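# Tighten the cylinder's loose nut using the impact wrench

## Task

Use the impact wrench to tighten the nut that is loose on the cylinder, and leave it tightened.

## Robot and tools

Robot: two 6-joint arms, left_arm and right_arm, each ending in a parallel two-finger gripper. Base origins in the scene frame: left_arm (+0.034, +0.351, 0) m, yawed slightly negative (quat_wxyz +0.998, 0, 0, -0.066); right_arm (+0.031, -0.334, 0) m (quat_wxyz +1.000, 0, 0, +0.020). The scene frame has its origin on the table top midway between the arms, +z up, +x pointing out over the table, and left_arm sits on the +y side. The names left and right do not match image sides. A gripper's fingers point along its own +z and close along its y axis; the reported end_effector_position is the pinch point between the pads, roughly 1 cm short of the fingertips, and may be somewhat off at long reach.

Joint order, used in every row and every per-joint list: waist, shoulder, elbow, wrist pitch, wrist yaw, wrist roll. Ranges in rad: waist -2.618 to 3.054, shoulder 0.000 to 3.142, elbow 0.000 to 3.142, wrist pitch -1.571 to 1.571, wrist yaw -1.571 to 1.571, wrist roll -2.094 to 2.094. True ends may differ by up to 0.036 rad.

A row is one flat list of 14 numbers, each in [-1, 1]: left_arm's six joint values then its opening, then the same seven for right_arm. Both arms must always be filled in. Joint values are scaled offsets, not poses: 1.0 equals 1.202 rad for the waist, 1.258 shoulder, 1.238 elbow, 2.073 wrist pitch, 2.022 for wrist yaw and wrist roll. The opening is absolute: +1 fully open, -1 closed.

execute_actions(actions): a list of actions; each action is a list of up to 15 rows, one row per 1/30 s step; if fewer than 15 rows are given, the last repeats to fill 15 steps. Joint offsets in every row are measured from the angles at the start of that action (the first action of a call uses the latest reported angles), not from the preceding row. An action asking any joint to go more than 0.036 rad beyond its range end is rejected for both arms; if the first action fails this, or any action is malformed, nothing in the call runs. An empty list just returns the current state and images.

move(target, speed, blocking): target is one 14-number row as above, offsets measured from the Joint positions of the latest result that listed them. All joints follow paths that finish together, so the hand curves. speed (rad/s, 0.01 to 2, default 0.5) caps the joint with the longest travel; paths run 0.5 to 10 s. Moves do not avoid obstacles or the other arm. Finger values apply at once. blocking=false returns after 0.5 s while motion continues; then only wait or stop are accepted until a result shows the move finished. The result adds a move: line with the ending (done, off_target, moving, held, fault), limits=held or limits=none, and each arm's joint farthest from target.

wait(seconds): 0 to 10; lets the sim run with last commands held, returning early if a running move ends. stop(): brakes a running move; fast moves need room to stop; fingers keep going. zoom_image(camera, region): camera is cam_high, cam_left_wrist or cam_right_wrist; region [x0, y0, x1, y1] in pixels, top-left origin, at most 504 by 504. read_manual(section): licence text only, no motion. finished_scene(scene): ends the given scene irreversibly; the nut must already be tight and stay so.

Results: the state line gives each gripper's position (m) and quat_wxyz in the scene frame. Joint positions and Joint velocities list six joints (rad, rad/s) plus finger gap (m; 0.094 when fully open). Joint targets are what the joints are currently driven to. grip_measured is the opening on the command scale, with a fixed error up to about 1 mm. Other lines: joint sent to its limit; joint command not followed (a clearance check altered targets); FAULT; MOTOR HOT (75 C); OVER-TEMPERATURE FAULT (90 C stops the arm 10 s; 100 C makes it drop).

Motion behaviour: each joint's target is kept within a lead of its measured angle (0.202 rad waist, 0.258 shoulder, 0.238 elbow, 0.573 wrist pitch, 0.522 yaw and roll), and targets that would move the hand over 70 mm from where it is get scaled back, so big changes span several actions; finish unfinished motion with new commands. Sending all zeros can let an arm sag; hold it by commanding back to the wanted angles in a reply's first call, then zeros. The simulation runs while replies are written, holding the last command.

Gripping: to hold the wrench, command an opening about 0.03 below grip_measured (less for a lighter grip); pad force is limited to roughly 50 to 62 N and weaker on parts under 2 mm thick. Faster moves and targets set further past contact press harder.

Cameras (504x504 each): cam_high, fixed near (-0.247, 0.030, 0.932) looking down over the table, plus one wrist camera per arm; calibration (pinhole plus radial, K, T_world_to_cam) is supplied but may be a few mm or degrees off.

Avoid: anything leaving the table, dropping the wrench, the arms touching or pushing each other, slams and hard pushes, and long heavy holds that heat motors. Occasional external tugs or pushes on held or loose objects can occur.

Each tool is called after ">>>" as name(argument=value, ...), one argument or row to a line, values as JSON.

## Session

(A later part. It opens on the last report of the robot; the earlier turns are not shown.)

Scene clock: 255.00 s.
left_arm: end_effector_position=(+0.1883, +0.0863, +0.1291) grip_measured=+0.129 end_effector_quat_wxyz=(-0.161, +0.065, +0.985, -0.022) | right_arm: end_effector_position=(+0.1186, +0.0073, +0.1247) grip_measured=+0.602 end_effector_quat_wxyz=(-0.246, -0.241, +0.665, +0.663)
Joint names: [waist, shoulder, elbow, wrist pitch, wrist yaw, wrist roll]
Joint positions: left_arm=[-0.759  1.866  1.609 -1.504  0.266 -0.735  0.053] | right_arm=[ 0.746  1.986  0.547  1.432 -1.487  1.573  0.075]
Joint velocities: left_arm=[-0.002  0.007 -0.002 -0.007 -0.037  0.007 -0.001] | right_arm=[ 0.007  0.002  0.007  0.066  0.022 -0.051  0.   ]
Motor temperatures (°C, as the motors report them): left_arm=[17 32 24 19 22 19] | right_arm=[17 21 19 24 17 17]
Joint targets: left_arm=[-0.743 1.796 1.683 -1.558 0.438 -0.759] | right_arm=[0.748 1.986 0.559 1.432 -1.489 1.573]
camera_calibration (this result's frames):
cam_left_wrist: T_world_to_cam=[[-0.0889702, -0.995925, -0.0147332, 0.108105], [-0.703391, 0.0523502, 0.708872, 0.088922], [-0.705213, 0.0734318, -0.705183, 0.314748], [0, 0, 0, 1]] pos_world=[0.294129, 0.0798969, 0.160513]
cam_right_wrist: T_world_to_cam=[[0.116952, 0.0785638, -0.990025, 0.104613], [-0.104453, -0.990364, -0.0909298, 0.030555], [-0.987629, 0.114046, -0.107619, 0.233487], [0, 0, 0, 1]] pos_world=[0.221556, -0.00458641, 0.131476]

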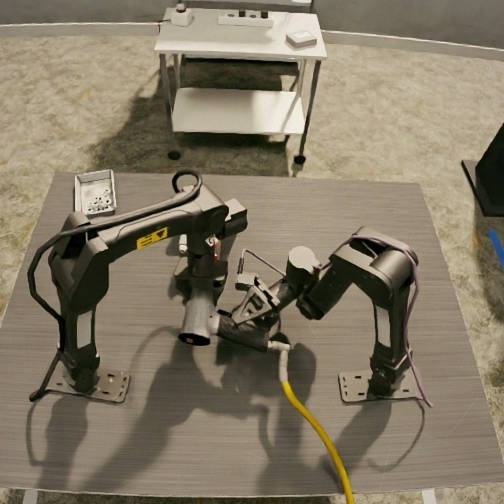

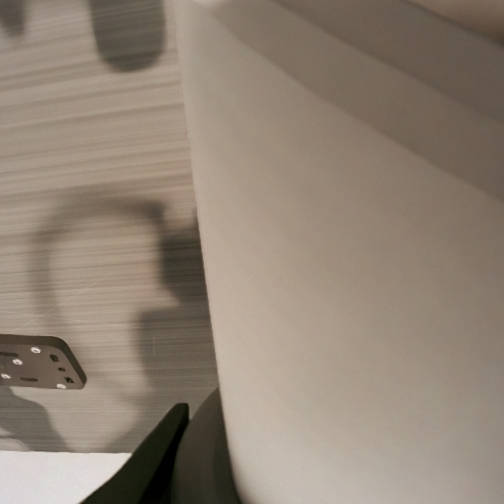

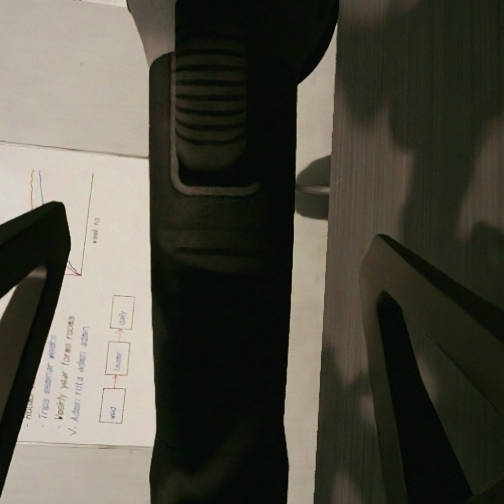

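>>> execute_actions(
  actions=[
    [[0.013,-0.056,0.06,-0.026,0.085,-0.012,0.05,0.025,0,0.01,0,0,0,0.1]],
    [[0.013,-0.056,0.06,-0.026,0.085,-0.012,0.05,0,0,0.01,0,0,0,-0.15]],
    [[0.013,-0.056,0.06,-0.026,0.085,-0.012,0.05,0,0,0.01,0,0,0,-0.27]],
    [[0.013,-0.056,0.06,-0.026,0.085,-0.012,0.05,0,0,0.01,0,0,0,-0.36]],
  ],
)

>>> zoom_image(
  camera="cam_high",
  region=[150, 230, 330, 390],
)

Scene clock: 260.47 s.
left_arm: end_effector_position=(+0.1878, +0.0861, +0.1295) grip_measured=+0.129 end_effector_quat_wxyz=(-0.164, +0.063, +0.984, -0.024) | right_arm: end_effector_position=(+0.1105, +0.0088, +0.1254) grip_measured=-0.290 end_effector_quat_wxyz=(-0.251, -0.253, +0.660, +0.661)
Joint names: [waist, shoulder, elbow, wrist pitch, wrist yaw, wrist roll]
Joint positions: left_arm=[-0.756  1.866  1.609 -1.506  0.273 -0.735  0.053] | right_arm=[ 0.769  1.986  0.547  1.44  -1.49   1.569  0.033]
Joint velocities: left_arm=[ 0.002 -0.017  0.007 -0.051 -0.037  0.007 -0.001] | right_arm=[ 0.007 -0.007  0.002 -0.022 -0.022 -0.051 -0.   ]
Motor temperatures (°C, as the motors report them): left_arm=[17 32 24 19 23 19] | right_arm=[17 21 19 24 17 17]
Joint targets: left_arm=[-0.742 1.796 1.683 -1.559 0.443 -0.759] | right_arm=[0.769 1.986 0.559 1.436 -1.489 1.571]
camera_calibration (this result's frames):
cam_left_wrist: T_world_to_cam=[[-0.0850166, -0.99632, -0.0108934, 0.106726], [-0.698986, 0.0518465, 0.713253, 0.0869731], [-0.710064, 0.0682527, -0.700822, 0.315523], [0, 0, 0, 1]] pos_world=[0.293908, 0.0802885, 0.160254]
cam_right_wrist: T_world_to_cam=[[0.122653, 0.0892452, -0.988429, 0.105128], [-0.0783634, -0.991968, -0.0992888, 0.0294567], [-0.989351, 0.0896347, -0.114674, 0.226669], [0, 0, 0, 1]] pos_world=[0.213669, -0.000479467, 0.132829]

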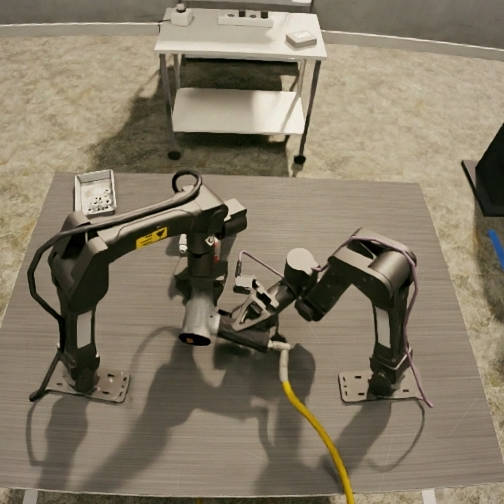

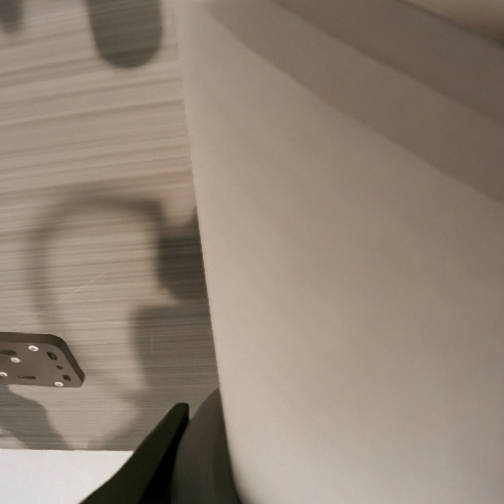

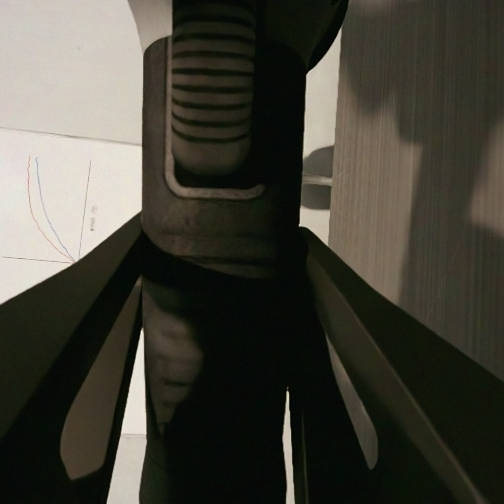

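Region (150, 230, 330, 390) of cam_high's 504x504 image, scaled by 2.800, with more detail than that image has.

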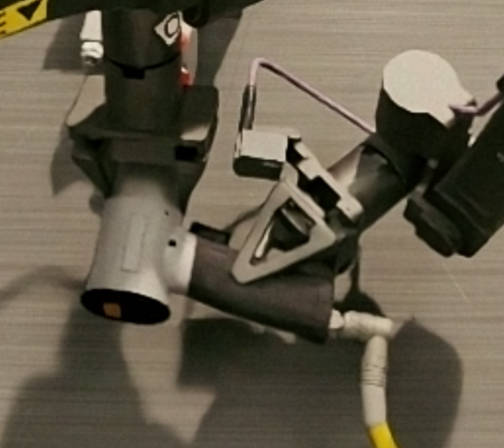

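>>> execute_actions(
  actions=[
    [[0,-0.02,0.03,-0.01,0.04,0,0.05,0,-0.035,0.04,0.06,0,-0.05,-0.4]],
    [[0,0,0.015,0,0,0,0.12,0,-0.035,0.04,0.05,0,-0.05,-0.4]],
    [[0,0,0.015,0,0,0,0.15,0,-0.035,0.04,0.05,0,-0.05,-0.4]],
  ],
)

Scene clock: 265.87 s.
left_arm: end_effector_position=(+0.1941, +0.0873, +0.1237) grip_measured=+0.153 end_effector_quat_wxyz=(-0.152, +0.082, +0.985, -0.016) | right_arm: end_effector_position=(+0.1141, +0.0121, +0.1214) grip_measured=-0.290 end_effector_quat_wxyz=(-0.226, -0.263, +0.658, +0.668)
Joint names: [waist, shoulder, elbow, wrist pitch, wrist yaw, wrist roll]
Joint positions: left_arm=[-0.757  1.879  1.609 -1.492  0.24  -0.701  0.054] | right_arm=[ 0.769  1.985  0.551  1.385 -1.467  1.47   0.033]
Joint velocities: left_arm=[ 0.017  0.022  0.007 -0.051  0.007 -0.022 -0.   ] | right_arm=[ 0.017 -0.007 -0.022  0.022  0.051 -0.022 -0.001]
Motor temperatures (°C, as the motors report them): left_arm=[17 32 24 19 23 19] | right_arm=[17 21 19 24 17 17]
Joint targets: left_arm=[-0.757 1.874 1.627 -1.497 0.250 -0.712] | right_arm=[0.769 1.941 0.600 1.520 -1.478 1.407]
camera_calibration (this result's frames):
cam_left_wrist: T_world_to_cam=[[-0.123312, -0.992105, -0.0228591, 0.116884], [-0.715107, 0.0728649, 0.695207, 0.0989715], [-0.688052, 0.102074, -0.718446, 0.310801], [0, 0, 0, 1]] pos_world=[0.299036, 0.0770253, 0.15716]
cam_right_wrist: T_world_to_cam=[[0.164972, 0.114202, -0.979664, 0.0943183], [-0.0960787, -0.986689, -0.1312, 0.0383986], [-0.981608, 0.115769, -0.151803, 0.232806], [0, 0, 0, 1]] pos_world=[0.216653, 0.000164406, 0.132779]

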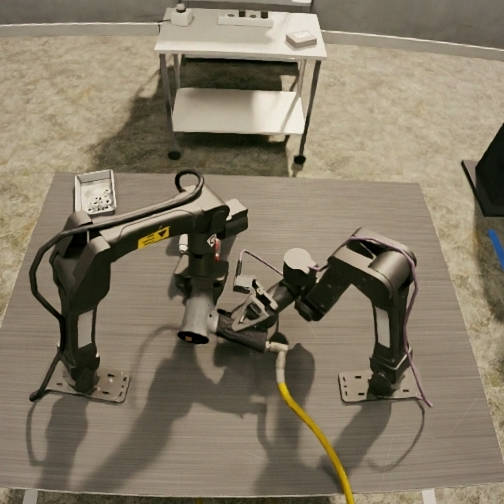

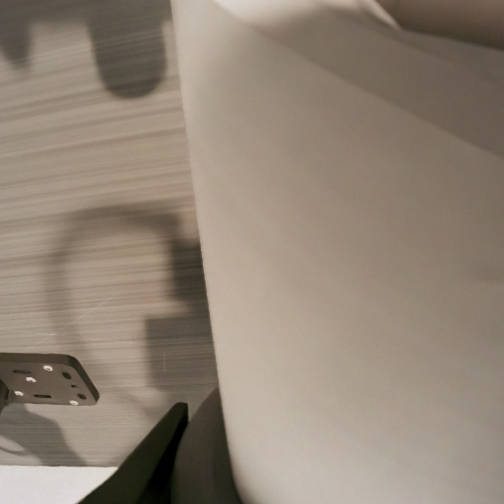

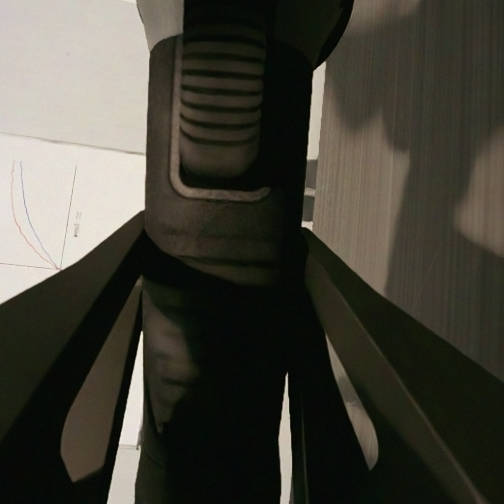

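>>> execute_actions(
  actions=[
    [[0,0,0.015,0,0,0,0.7,0,-0.035,0.04,0.065,-0.005,-0.031,-0.4]],
    [[0,-0.12,0.015,0,0,0,0.7,0,-0.035,0.04,0.065,-0.005,-0.031,-0.4]],
    [[0,-0.15,0.015,0,0,0,0.7,0,-0.035,0.04,0.065,-0.005,-0.031,-0.4]],
    [[0.1,-0.15,0,0,0,0,0.7,0,-0.035,0.04,0.065,-0.005,-0.031,-0.4]],
    [[0.16,-0.15,-0.1,0,0,0,0.7,0,-0.035,0.04,0.065,-0.005,-0.031,-0.4]],
    [[0.16,-0.1,-0.15,0,0,0,0.7,0,-0.035,0.04,0.065,-0.005,-0.031,-0.4]],
    [[0.16,0,-0.1,0,0,0,0.7,0,-0.035,0.04,0.065,-0.005,-0.031,-0.4]],
  ],
)

Scene clock: 273.70 s.
left_arm: end_effector_position=(+0.1912, +0.2780, +0.1957) grip_measured=+0.698 end_effector_quat_wxyz=(+0.028, -0.232, +0.962, -0.138) | right_arm: end_effector_position=(+0.1528, +0.0325, +0.0686) grip_measured=-0.294 end_effector_quat_wxyz=(-0.219, -0.063, +0.758, +0.611)
Joint names: [waist, shoulder, elbow, wrist pitch, wrist yaw, wrist roll]
Joint positions: left_arm=[-0.076  1.058  1.172 -1.511  0.224 -0.701  0.08 ] | right_arm=[ 0.769  1.991  0.551  1.033 -1.159  1.457  0.033]
Joint velocities: left_arm=[-0.002  0.017  0.007 -0.007  0.022  0.022  0.   ] | right_arm=[ 0.002  0.002 -0.022 -0.022  0.066 -0.007 -0.   ]
Motor temperatures (°C, as the motors report them): left_arm=[17 30 23 19 22 19] | right_arm=[17 23 19 28 17 18]
Joint targets: left_arm=[-0.067 1.052 1.172 -1.511 0.225 -0.702] | right_arm=[0.769 1.947 0.600 1.174 -1.176 1.403]
camera_calibration (this result's frames):
cam_left_wrist: T_world_to_cam=[[0.494535, -0.842155, 0.214966, 0.101057], [-0.811856, -0.359264, 0.460239, 0.217575], [-0.310363, -0.402126, -0.861377, 0.437044], [0, 0, 0, 1]] pos_world=[0.262306, 0.339019, 0.254599]
cam_right_wrist: T_world_to_cam=[[-0.0310645, -0.203476, -0.978587, 0.0740762], [-0.379303, -0.903424, 0.199888, 0.0731601], [-0.924751, 0.37739, -0.0491147, 0.236173], [0, 0, 0, 1]] pos_world=[0.248452, -0.00796217, 0.0694657]

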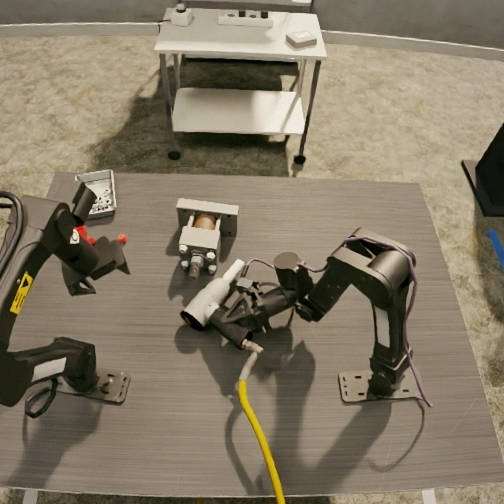

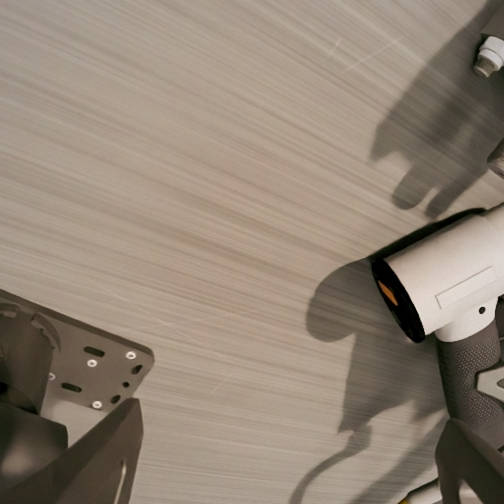

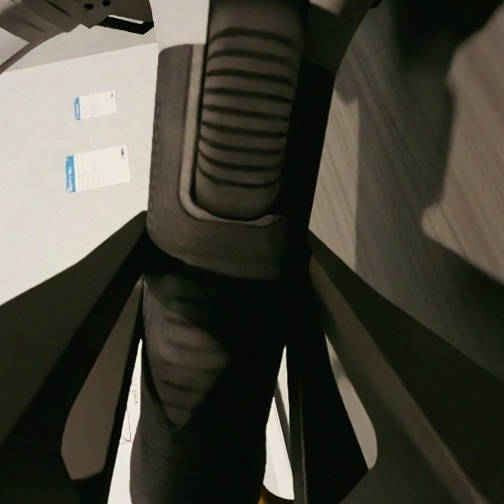

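>>> move(
  target=[0,0,0,0,0,0,1, 0,-0.05,0.05,0.26,-0.18,-0.02,-0.4],
  speed=0.2,
)

>>> zoom_image(
  camera="cam_high",
  region=[150, 200, 330, 380],
)

Scene clock: 279.53 s.
left_arm: end_effector_position=(+0.1912, +0.2780, +0.1957) grip_measured=+1.000 end_effector_quat_wxyz=(+0.028, -0.232, +0.962, -0.138) | right_arm: end_effector_position=(+0.1133, +0.0113, +0.1134) grip_measured=-0.294 end_effector_quat_wxyz=(-0.246, -0.246, +0.666, +0.660)
Joint names: [waist, shoulder, elbow, wrist pitch, wrist yaw, wrist roll]
Joint positions: left_arm=[-0.076  1.058  1.172 -1.511  0.224 -0.701  0.094] | right_arm=[ 0.769  2.008  0.55   1.372 -1.472  1.487  0.033]
Joint velocities: left_arm=[-0.002  0.007  0.007 -0.051  0.007 -0.007  0.   ] | right_arm=[-0.012 -0.002  0.002 -0.037 -0.007 -0.037 -0.001]
Motor temperatures (°C, as the motors report them): left_arm=[17 28 23 19 21 19] | right_arm=[17 23 19 30 18 18]
Joint targets: left_arm=[-0.076 1.058 1.172 -1.511 0.224 -0.701] | right_arm=[0.769 1.927 0.613 1.572 -1.523 1.416]
move: off_target (right_arm); limits=none; left_arm: farthest joint: the waist, 0.000 radians from its target (0.000 radians at the start); right_arm: farthest joint: the wrist pitch, 0.200 radians from its target (0.539 radians at the start)
camera_calibration (this result's frames):
cam_left_wrist: T_world_to_cam=[[0.494535, -0.842155, 0.214966, 0.101057], [-0.811856, -0.359264, 0.460239, 0.217575], [-0.310363, -0.402126, -0.861377, 0.437044], [0, 0, 0, 1]] pos_world=[0.262306, 0.339019, 0.254599]
cam_right_wrist: T_world_to_cam=[[0.125792, 0.0771905, -0.989049, 0.0926394], [-0.096027, -0.991339, -0.0895825, 0.0318651], [-0.987398, 0.106244, -0.117291, 0.227722], [0, 0, 0, 1]] pos_world=[0.216259, 0.000244086, 0.121189]

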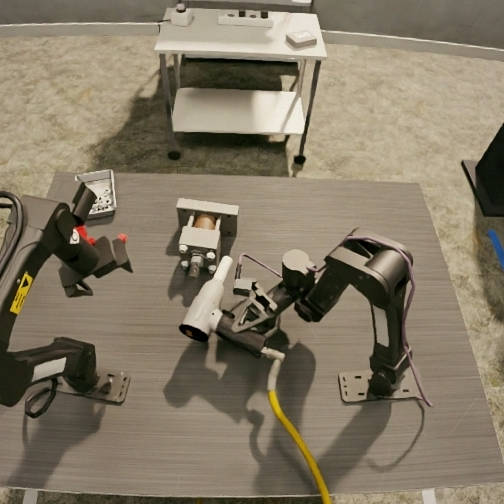

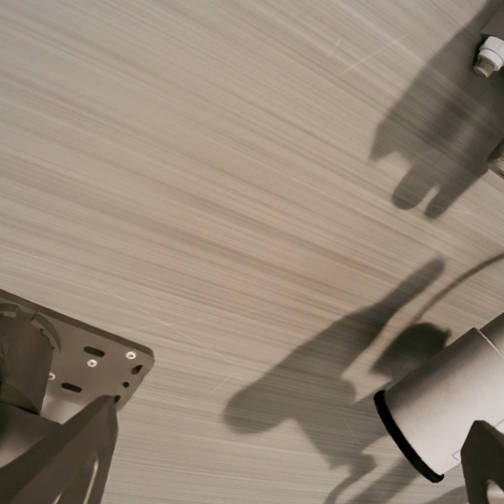

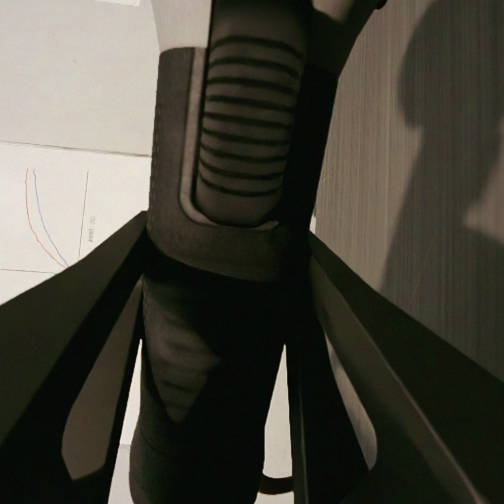

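Region (150, 200, 330, 380) of cam_high's 504x504 image, scaled by 2.800, with more detail than that image has.

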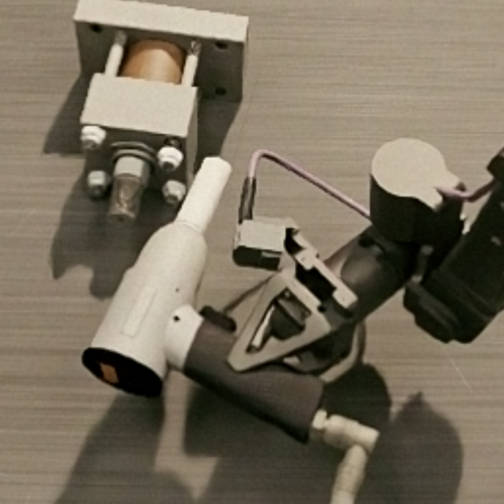

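>>> execute_actions(
  actions=[
    [[-0.11,0.1,-0.1,0.205,0.37,0.35,1,0,-0.064,0.051,0.0965,-0.025,-0.035,-0.4]],
  ],
)

>>> execute_actions(
  actions=[
    [[0,0.15,-0.13,0,0,0,1,0,-0.064,0.051,0.0965,-0.025,-0.035,-0.4]],
  ],
)

Scene clock: 291.00 s.
left_arm: end_effector_position=(+0.2033, +0.1431, +0.2147) grip_measured=+1.000 end_effector_quat_wxyz=(+0.049, +0.195, +0.868, -0.455) | right_arm: end_effector_position=(+0.1132, +0.0113, +0.1135) grip_measured=-0.294 end_effector_quat_wxyz=(-0.246, -0.247, +0.666, +0.660)
Joint names: [waist, shoulder, elbow, wrist pitch, wrist yaw, wrist roll]
Joint positions: left_arm=[-0.202  1.202  1.044 -1.116  0.917 -0.04   0.094] | right_arm=[ 0.769  2.008  0.55   1.373 -1.472  1.487  0.033]
Joint velocities: left_arm=[-0.022 -0.007 -0.002  0.081  0.183  0.242  0.   ] | right_arm=[-0.007  0.007 -0.027 -0.007  0.066 -0.037  0.   ]
Motor temperatures (°C, as the motors report them): left_arm=[17 26 22 19 21 19] | right_arm=[17 26 20 34 18 18]
Joint targets: left_arm=[-0.208 1.184 1.048 -1.086 0.972 0.006] | right_arm=[0.769 1.928 0.613 1.572 -1.522 1.417]
camera_calibration (this result's frames):
cam_left_wrist: T_world_to_cam=[[-0.336334, -0.576928, 0.744335, -0.00530628], [-0.807109, 0.583833, 0.0878252, 0.114196], [-0.485236, -0.571221, -0.662007, 0.419787], [0, 0, 0, 1]] pos_world=[0.294079, 0.170059, 0.271822]
cam_right_wrist: T_world_to_cam=[[0.126, 0.0775338, -0.988996, 0.0926542], [-0.0956287, -0.991349, -0.0899016, 0.0318134], [-0.98741, 0.105904, -0.117495, 0.227711], [0, 0, 0, 1]] pos_world=[0.216212, 0.000238853, 0.12125]

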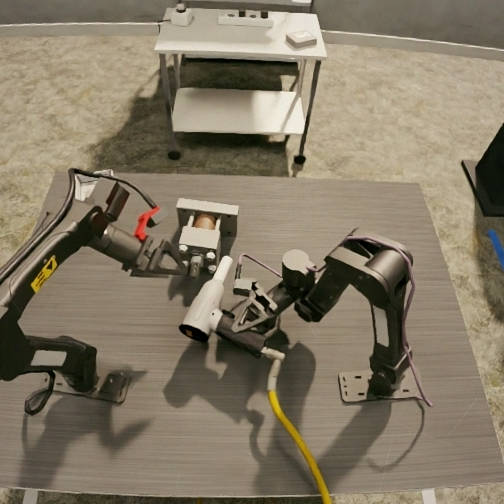

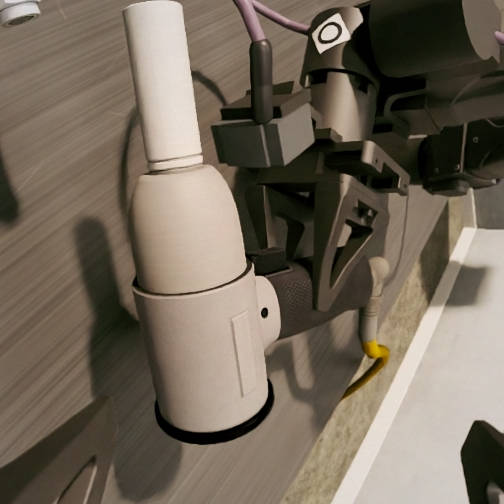

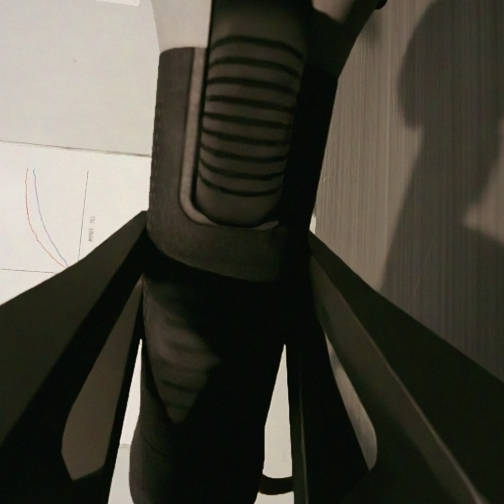

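Scene clock: 291.50 s.
left_arm: end_effector_position=(+0.1787, +0.1542, +0.1225) grip_measured=+1.000 end_effector_quat_wxyz=(-0.122, +0.111, +0.894, -0.417) | right_arm: end_effector_position=(+0.1132, +0.0113, +0.1135) grip_measured=-0.294 end_effector_quat_wxyz=(-0.246, -0.247, +0.666, +0.660)
Joint names: [waist, shoulder, elbow, wrist pitch, wrist yaw, wrist roll]
Joint positions: left_arm=[-0.202  1.411  0.865 -1.118  0.895 -0.043  0.094] | right_arm=[ 0.769  2.008  0.55   1.373 -1.472  1.487  0.033]
Joint velocities: left_arm=[-0.002 -0.002  0.002 -0.051 -0.022 -0.022  0.   ] | right_arm=[ 0.012 -0.007  0.002 -0.007 -0.022 -0.022 -0.   ]
Motor temperatures (°C, as the motors report them): left_arm=[17 26 22 19 21 19] | right_arm=[17 26 20 34 18 18]
Joint targets: left_arm=[-0.202 1.391 0.883 -1.116 0.917 -0.039] | right_arm=[0.769 1.928 0.613 1.573 -1.523 1.417]
camera_calibration (this result's frames):
cam_left_wrist: T_world_to_cam=[[-0.0636373, -0.688641, 0.722304, 0.0326143], [-0.710237, 0.539704, 0.451977, 0.0408315], [-0.701081, -0.484244, -0.523444, 0.361346], [0, 0, 0, 1]] pos_world=[0.284408, 0.175403, 0.147132]
cam_right_wrist: T_world_to_cam=[[0.12626, 0.077807, -0.988941, 0.0926481], [-0.095605, -0.991324, -0.0902005, 0.0318497], [-0.987379, 0.105936, -0.117726, 0.227739], [0, 0, 0, 1]] pos_world=[0.216212, 0.000238829, 0.121307]

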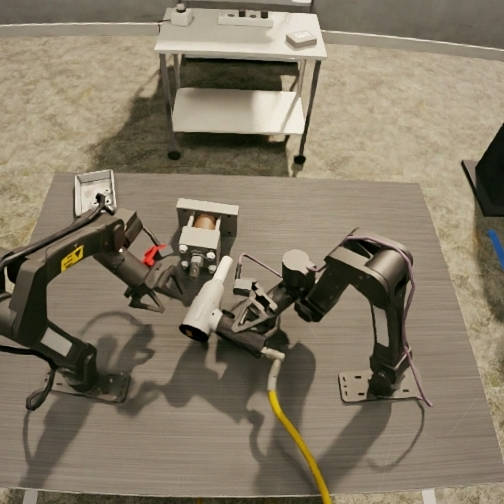

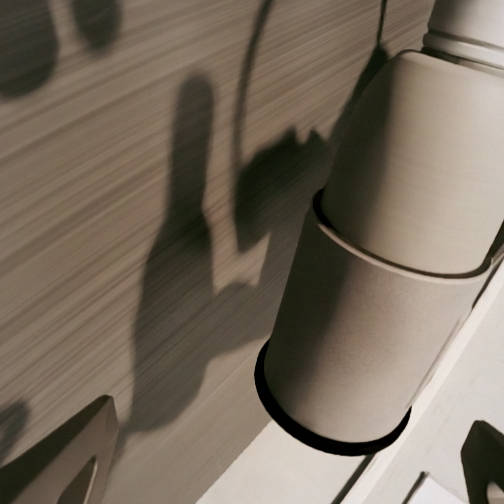

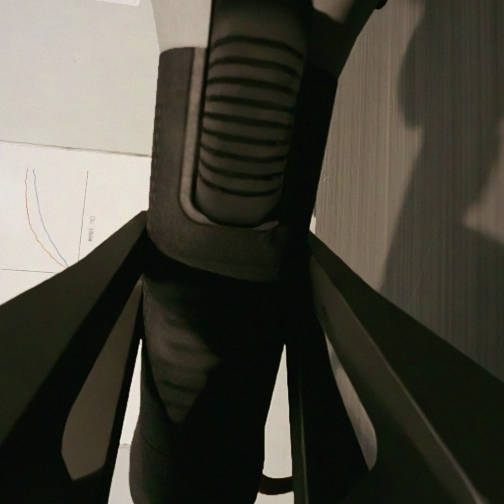

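Correct to pre-pose (q=-.208,1.374,.89,-1.087,.96,0).

>>> execute_actions(
  actions=[
    [[0,-0.042,0.045,0.022,0.045,0.025,1,0,-0.064,0.051,0.096,-0.025,-0.035,-0.4]],
  ],
)

>>> wait(
  seconds=0.4,
)

Scene clock: 295.70 s.
left_arm: end_effector_position=(+0.1874, +0.1438, +0.1446) grip_measured=+1.000 end_effector_quat_wxyz=(-0.079, +0.144, +0.875, -0.455) | right_arm: end_effector_position=(+0.1132, +0.0113, +0.1135) grip_measured=-0.294 end_effector_quat_wxyz=(-0.246, -0.247, +0.666, +0.660)
Joint names: [waist, shoulder, elbow, wrist pitch, wrist yaw, wrist roll]
Joint positions: left_arm=[-0.202  1.374  0.892 -1.089  0.96  -0.009  0.094] | right_arm=[ 0.769  2.008  0.55   1.373 -1.472  1.487  0.033]
Joint velocities: left_arm=[ 0.012 -0.017 -0.002  0.007 -0.037  0.051  0.   ] | right_arm=[ 0.002 -0.002  0.002 -0.022  0.051 -0.051 -0.   ]
Motor temperatures (°C, as the motors report them): left_arm=[17 26 22 19 21 19] | right_arm=[17 27 20 35 18 18]
Joint targets: left_arm=[-0.202 1.358 0.921 -1.073 0.986 0.008] | right_arm=[0.769 1.928 0.613 1.572 -1.523 1.417]
camera_calibration (this result's frames):
cam_left_wrist: T_world_to_cam=[[-0.143852, -0.610835, 0.778581, 0.00576095], [-0.736243, 0.591776, 0.328248, 0.0579011], [-0.661251, -0.526006, -0.534851, 0.374257], [0, 0, 0, 1]] pos_world=[0.290936, 0.166116, 0.176681]
cam_right_wrist: T_world_to_cam=[[0.12626, 0.077807, -0.988941, 0.0926481], [-0.095605, -0.991324, -0.0902005, 0.0318497], [-0.987379, 0.105936, -0.117726, 0.227739], [0, 0, 0, 1]] pos_world=[0.216212, 0.000238829, 0.121307]

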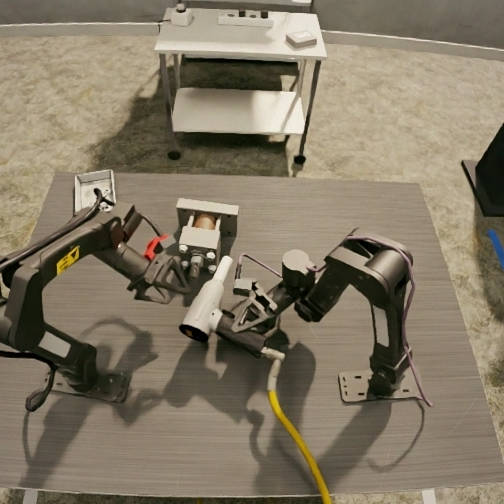

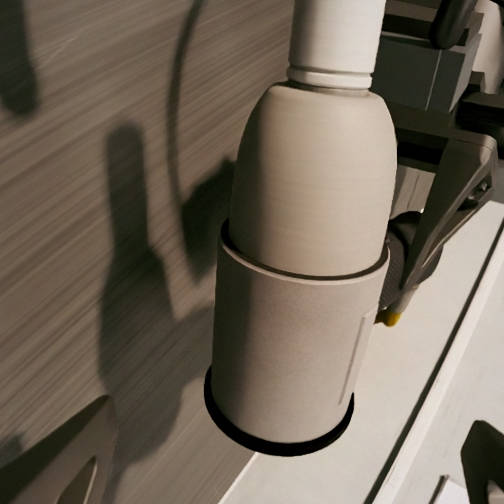

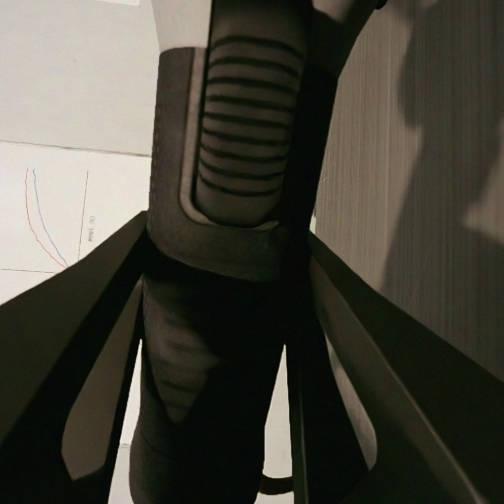

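Scene clock: 296.10 s.
left_arm: end_effector_position=(+0.1874, +0.1437, +0.1449) grip_measured=+1.000 end_effector_quat_wxyz=(-0.079, +0.144, +0.875, -0.456) | right_arm: end_effector_position=(+0.1132, +0.0113, +0.1135) grip_measured=-0.294 end_effector_quat_wxyz=(-0.246, -0.247, +0.666, +0.660)
Joint names: [waist, shoulder, elbow, wrist pitch, wrist yaw, wrist roll]
Joint positions: left_arm=[-0.202  1.374  0.892 -1.089  0.961 -0.008  0.094] | right_arm=[ 0.769  2.008  0.55   1.373 -1.472  1.487  0.033]
Joint velocities: left_arm=[-0.007 -0.002  0.002 -0.037 -0.022 -0.007  0.   ] | right_arm=[ 0.002  0.012 -0.012  0.007  0.022 -0.081  0.   ]
Motor temperatures (°C, as the motors report them): left_arm=[17 26 22 19 21 19] | right_arm=[17 27 20 35 18 18]
Joint targets: left_arm=[-0.202 1.358 0.921 -1.073 0.986 0.008] | right_arm=[0.769 1.928 0.613 1.572 -1.523 1.417]
wait: 0.40 s; at rest by 0.17 s
camera_calibration (this result's frames):
cam_left_wrist: T_world_to_cam=[[-0.144469, -0.609391, 0.779597, 0.00524693], [-0.736132, 0.592678, 0.326868, 0.0579854], [-0.66124, -0.526664, -0.534216, 0.374296], [0, 0, 0, 1]] pos_world=[0.290942, 0.165959, 0.176911]
cam_right_wrist: T_world_to_cam=[[0.12626, 0.077807, -0.988941, 0.0926481], [-0.095605, -0.991324, -0.0902005, 0.0318497], [-0.987379, 0.105936, -0.117726, 0.227739], [0, 0, 0, 1]] pos_world=[0.216212, 0.000238829, 0.121307]

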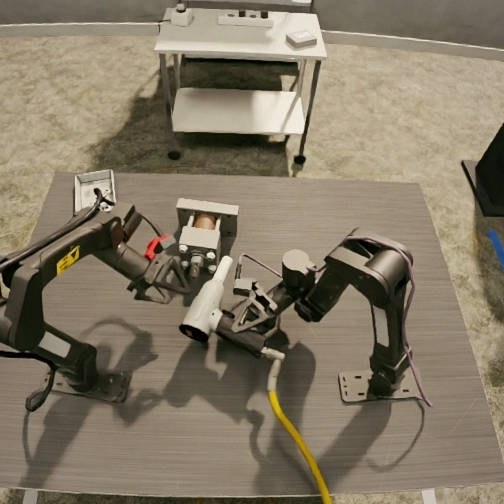

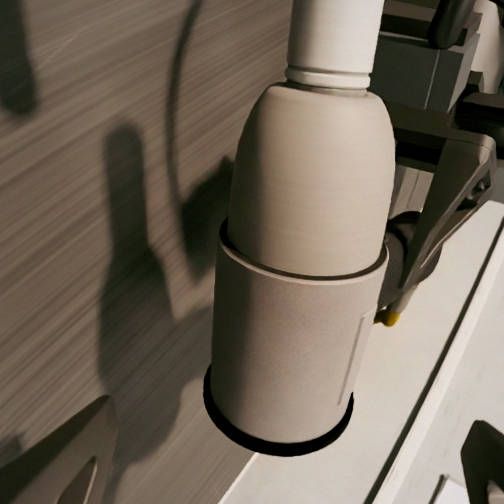

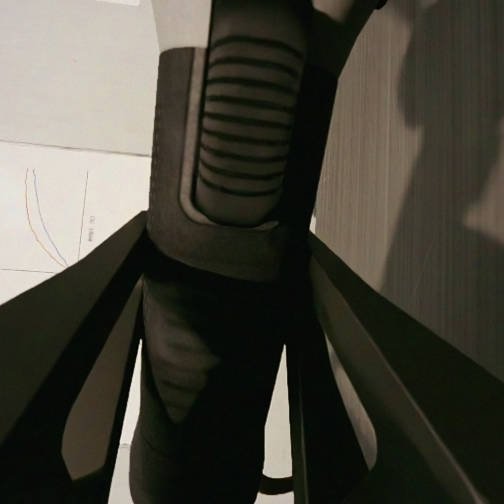

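>>> execute_actions(
  actions=[
    [[-0.023,-0.013,-0.016,0.026,0.01,-0.018,1,0,-0.064,0.051,0.096,-0.025,-0.035,-0.4],[-0.046,-0.015,-0.033,0.053,0.007,-0.036,1,0,-0.064,0.051,0.096,-0.025,-0.035,-0.4],[-0.07,-0.017,-0.05,0.08,0.004,-0.054,1,0,-0.064,0.051,0.096,-0.025,-0.035,-0.4],[-0.093,-0.019,-0.066,0.106,0,-0.072,1,0,-0.064,0.051,0.096,-0.025,-0.035,-0.4],[-0.116,-0.021,-0.082,0.132,-0.003,-0.09,1,0,-0.064,0.051,0.096,-0.025,-0.035,-0.4],[-0.139,-0.023,-0.099,0.159,-0.006,-0.108,1,0,-0.064,0.051,0.096,-0.025,-0.035,-0.4],[-0.162,-0.025,-0.115,0.185,-0.01,-0.126,1,0,-0.064,0.051,0.096,-0.025,-0.035,-0.4],[-0.186,-0.027,-0.132,0.212,-0.013,-0.144,1,0,-0.064,0.051,0.096,-0.025,-0.035,-0.4],[-0.209,-0.029,-0.148,0.238,-0.016,-0.162,1,0,-0.064,0.051,0.096,-0.025,-0.035,-0.4],[-0.228,-0.03,-0.158,0.265,-0.018,-0.18,1,0,-0.064,0.051,0.096,-0.025,-0.035,-0.4]],
  ],
)

>>> wait(
  seconds=0.5,
)

>>> zoom_image(
  camera="cam_high",
  region=[130, 220, 310, 380],
)

Scene clock: 303.13 s.
left_arm: end_effector_position=(+0.1550, +0.0957, +0.1027) grip_measured=+1.000 end_effector_quat_wxyz=(-0.087, +0.183, +0.870, -0.450) | right_arm: end_effector_position=(+0.1132, +0.0113, +0.1135) grip_measured=-0.294 end_effector_quat_wxyz=(-0.246, -0.247, +0.666, +0.660)
Joint names: [waist, shoulder, elbow, wrist pitch, wrist yaw, wrist roll]
Joint positions: left_arm=[-0.471  1.363  0.701 -0.629  0.923 -0.329  0.094] | right_arm=[ 0.769  2.008  0.55   1.373 -1.472  1.487  0.033]
Joint velocities: left_arm=[-0.007 -0.012  0.002  0.549 -0.022 -0.33   0.   ] | right_arm=[ 0.002 -0.012 -0.007  0.007 -0.051  0.037  0.   ]
Motor temperatures (°C, as the motors report them): left_arm=[17 25 22 19 21 19] | right_arm=[17 27 20 37 18 18]
Joint targets: left_arm=[-0.476 1.337 0.696 -0.539 0.925 -0.372] | right_arm=[0.769 1.928 0.613 1.572 -1.523 1.417]
camera_calibration (this result's frames):
cam_left_wrist: T_world_to_cam=[[-0.209073, -0.596951, 0.774557, 0.0135331], [-0.695286, 0.647715, 0.311518, 0.0662904], [-0.687653, -0.473408, -0.550471, 0.305776], [0, 0, 0, 1]] pos_world=[0.259188, 0.109898, 0.137188]
cam_right_wrist: T_world_to_cam=[[0.12626, 0.077807, -0.988941, 0.0926481], [-0.095605, -0.991324, -0.0902005, 0.0318497], [-0.987379, 0.105936, -0.117726, 0.227739], [0, 0, 0, 1]] pos_world=[0.216212, 0.000238829, 0.121307]

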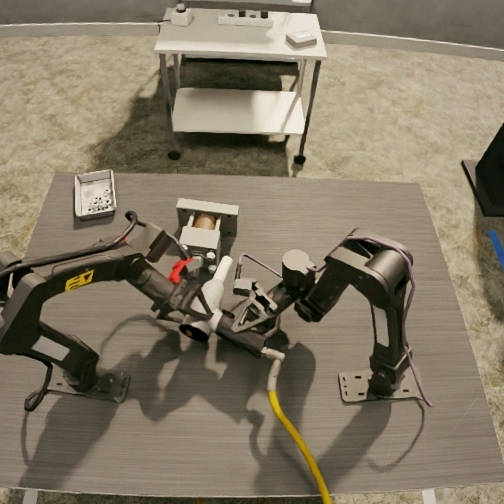

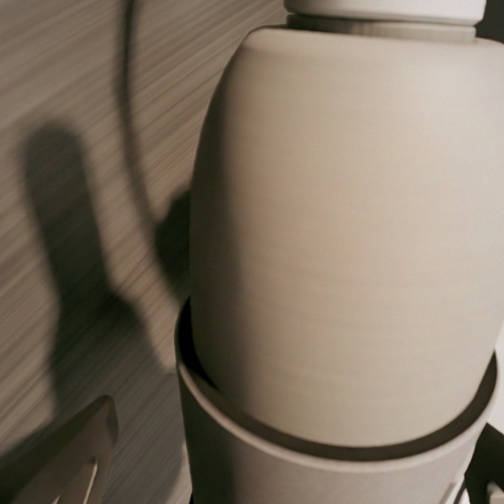

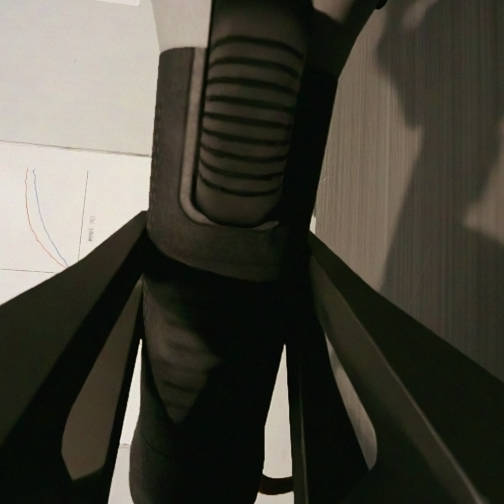

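Scene clock: 303.63 s.
left_arm: end_effector_position=(+0.1654, +0.0892, +0.1071) grip_measured=+1.000 end_effector_quat_wxyz=(-0.064, +0.180, +0.867, -0.459) | right_arm: end_effector_position=(+0.1132, +0.0113, +0.1135) grip_measured=-0.294 end_effector_quat_wxyz=(-0.246, -0.247, +0.666, +0.660)
Joint names: [waist, shoulder, elbow, wrist pitch, wrist yaw, wrist roll]
Joint positions: left_arm=[-0.471  1.358  0.701 -0.559  0.918 -0.371  0.094] | right_arm=[ 0.769  2.008  0.55   1.373 -1.472  1.487  0.033]
Joint velocities: left_arm=[-0.007 -0.012  0.007 -0.051 -0.007 -0.037  0.   ] | right_arm=[ 0.017 -0.022 -0.002 -0.051  0.022 -0.007  0.   ]
Motor temperatures (°C, as the motors report them): left_arm=[17 25 22 19 21 19] | right_arm=[17 27 20 37 18 18]
Joint targets: left_arm=[-0.476 1.337 0.696 -0.539 0.925 -0.372] | right_arm=[0.769 1.928 0.613 1.572 -1.523 1.417]
wait: 0.50 s; no rest
camera_calibration (this result's frames):
cam_left_wrist: T_world_to_cam=[[-0.219269, -0.581909, 0.783137, 0.00786369], [-0.721287, 0.6372, 0.271519, 0.0858311], [-0.657013, -0.50533, -0.559441, 0.310963], [0, 0, 0, 1]] pos_world=[0.26794, 0.107023, 0.144502]
cam_right_wrist: T_world_to_cam=[[0.12626, 0.077807, -0.988941, 0.0926481], [-0.095605, -0.991324, -0.0902005, 0.0318497], [-0.987379, 0.105936, -0.117726, 0.227739], [0, 0, 0, 1]] pos_world=[0.216212, 0.000238829, 0.121307]

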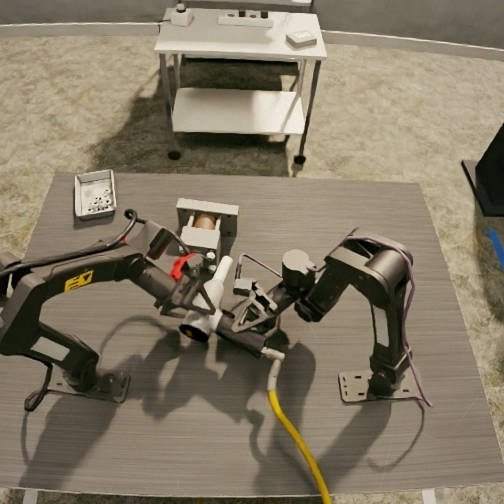

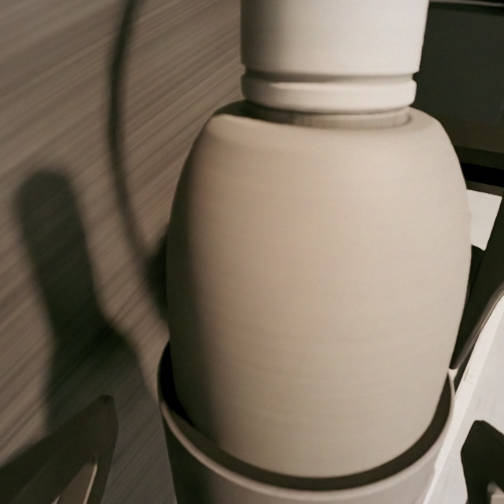

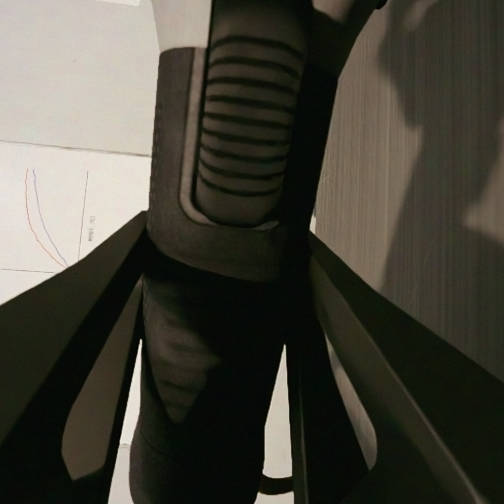

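Region (130, 220, 310, 380) of cam_high's 504x504 image, scaled by 2.800, with more detail than that image has.

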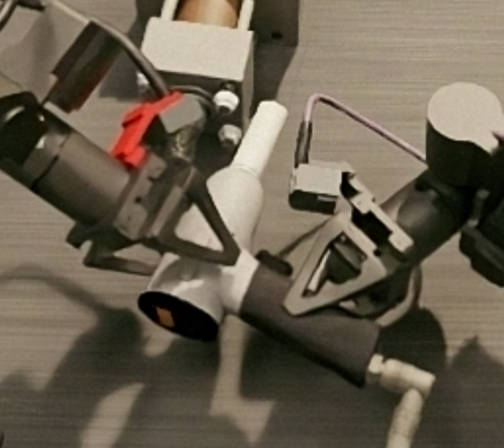

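>>> execute_actions(
  actions=[
    [[-0.032,0,0,0,0,0,0.6,0,-0.064,0.051,0.096,-0.025,-0.035,-0.4]],
    [[0,0,0,0,0,0,0.4,0,-0.064,0.051,0.096,-0.025,-0.035,-0.4]],
    [[0,0,0,0,0,0,0.28,0,-0.064,0.051,0.096,-0.025,-0.035,-0.4]],
    [[0,0,0,0,0,0,0.18,0,-0.064,0.051,0.09,-0.025,-0.035,-0.4]],
  ],
)

Scene clock: 308.33 s.
left_arm: end_effector_position=(+0.1570, +0.0850, +0.1082) grip_measured=+0.307 end_effector_quat_wxyz=(-0.074, +0.190, +0.864, -0.461) | right_arm: end_effector_position=(+0.1107, +0.0091, +0.1143) grip_measured=-0.294 end_effector_quat_wxyz=(-0.245, -0.260, +0.660, +0.661)
Joint names: [waist, shoulder, elbow, wrist pitch, wrist yaw, wrist roll]
Joint positions: left_arm=[-0.5    1.358  0.701 -0.558  0.925 -0.379  0.061] | right_arm=[ 0.769  2.008  0.55   1.38  -1.491  1.471  0.033]
Joint velocities: left_arm=[-0.007  0.002 -0.007 -0.037 -0.051  0.037  0.   ] | right_arm=[ 0.012 -0.007 -0.007  0.051 -0.037 -0.051 -0.   ]
Motor temperatures (°C, as the motors report them): left_arm=[17 25 22 19 21 19] | right_arm=[17 28 20 38 18 18]
Joint targets: left_arm=[-0.500 1.358 0.701 -0.558 0.924 -0.378] | right_arm=[0.769 1.928 0.613 1.566 -1.540 1.403]
camera_calibration (this result's frames):
cam_left_wrist: T_world_to_cam=[[-0.2273, -0.572759, 0.78758, 0.00275349], [-0.701082, 0.657558, 0.275866, 0.0768524], [-0.675884, -0.489454, -0.551013, 0.304657], [0, 0, 0, 1]] pos_world=[0.260419, 0.100158, 0.144501]
cam_right_wrist: T_world_to_cam=[[0.139776, 0.0964909, -0.985471, 0.0918986], [-0.0751213, -0.991339, -0.10772, 0.0292381], [-0.987329, 0.0890865, -0.131317, 0.22729], [0, 0, 0, 1]] pos_world=[0.213761, -0.000130961, 0.12356]

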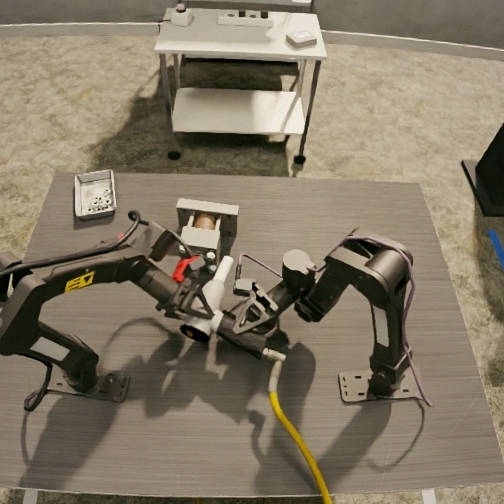

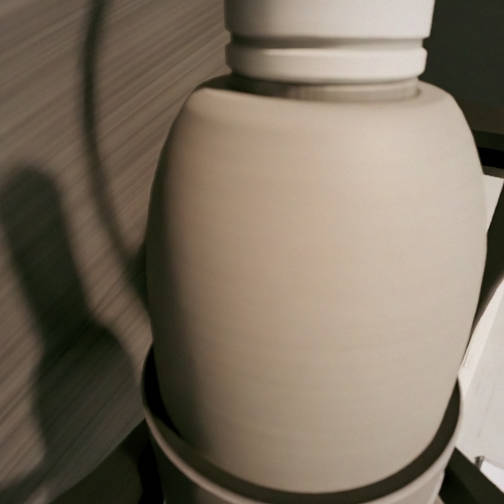

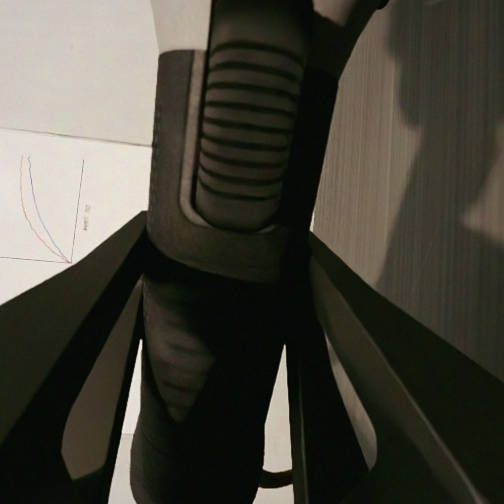

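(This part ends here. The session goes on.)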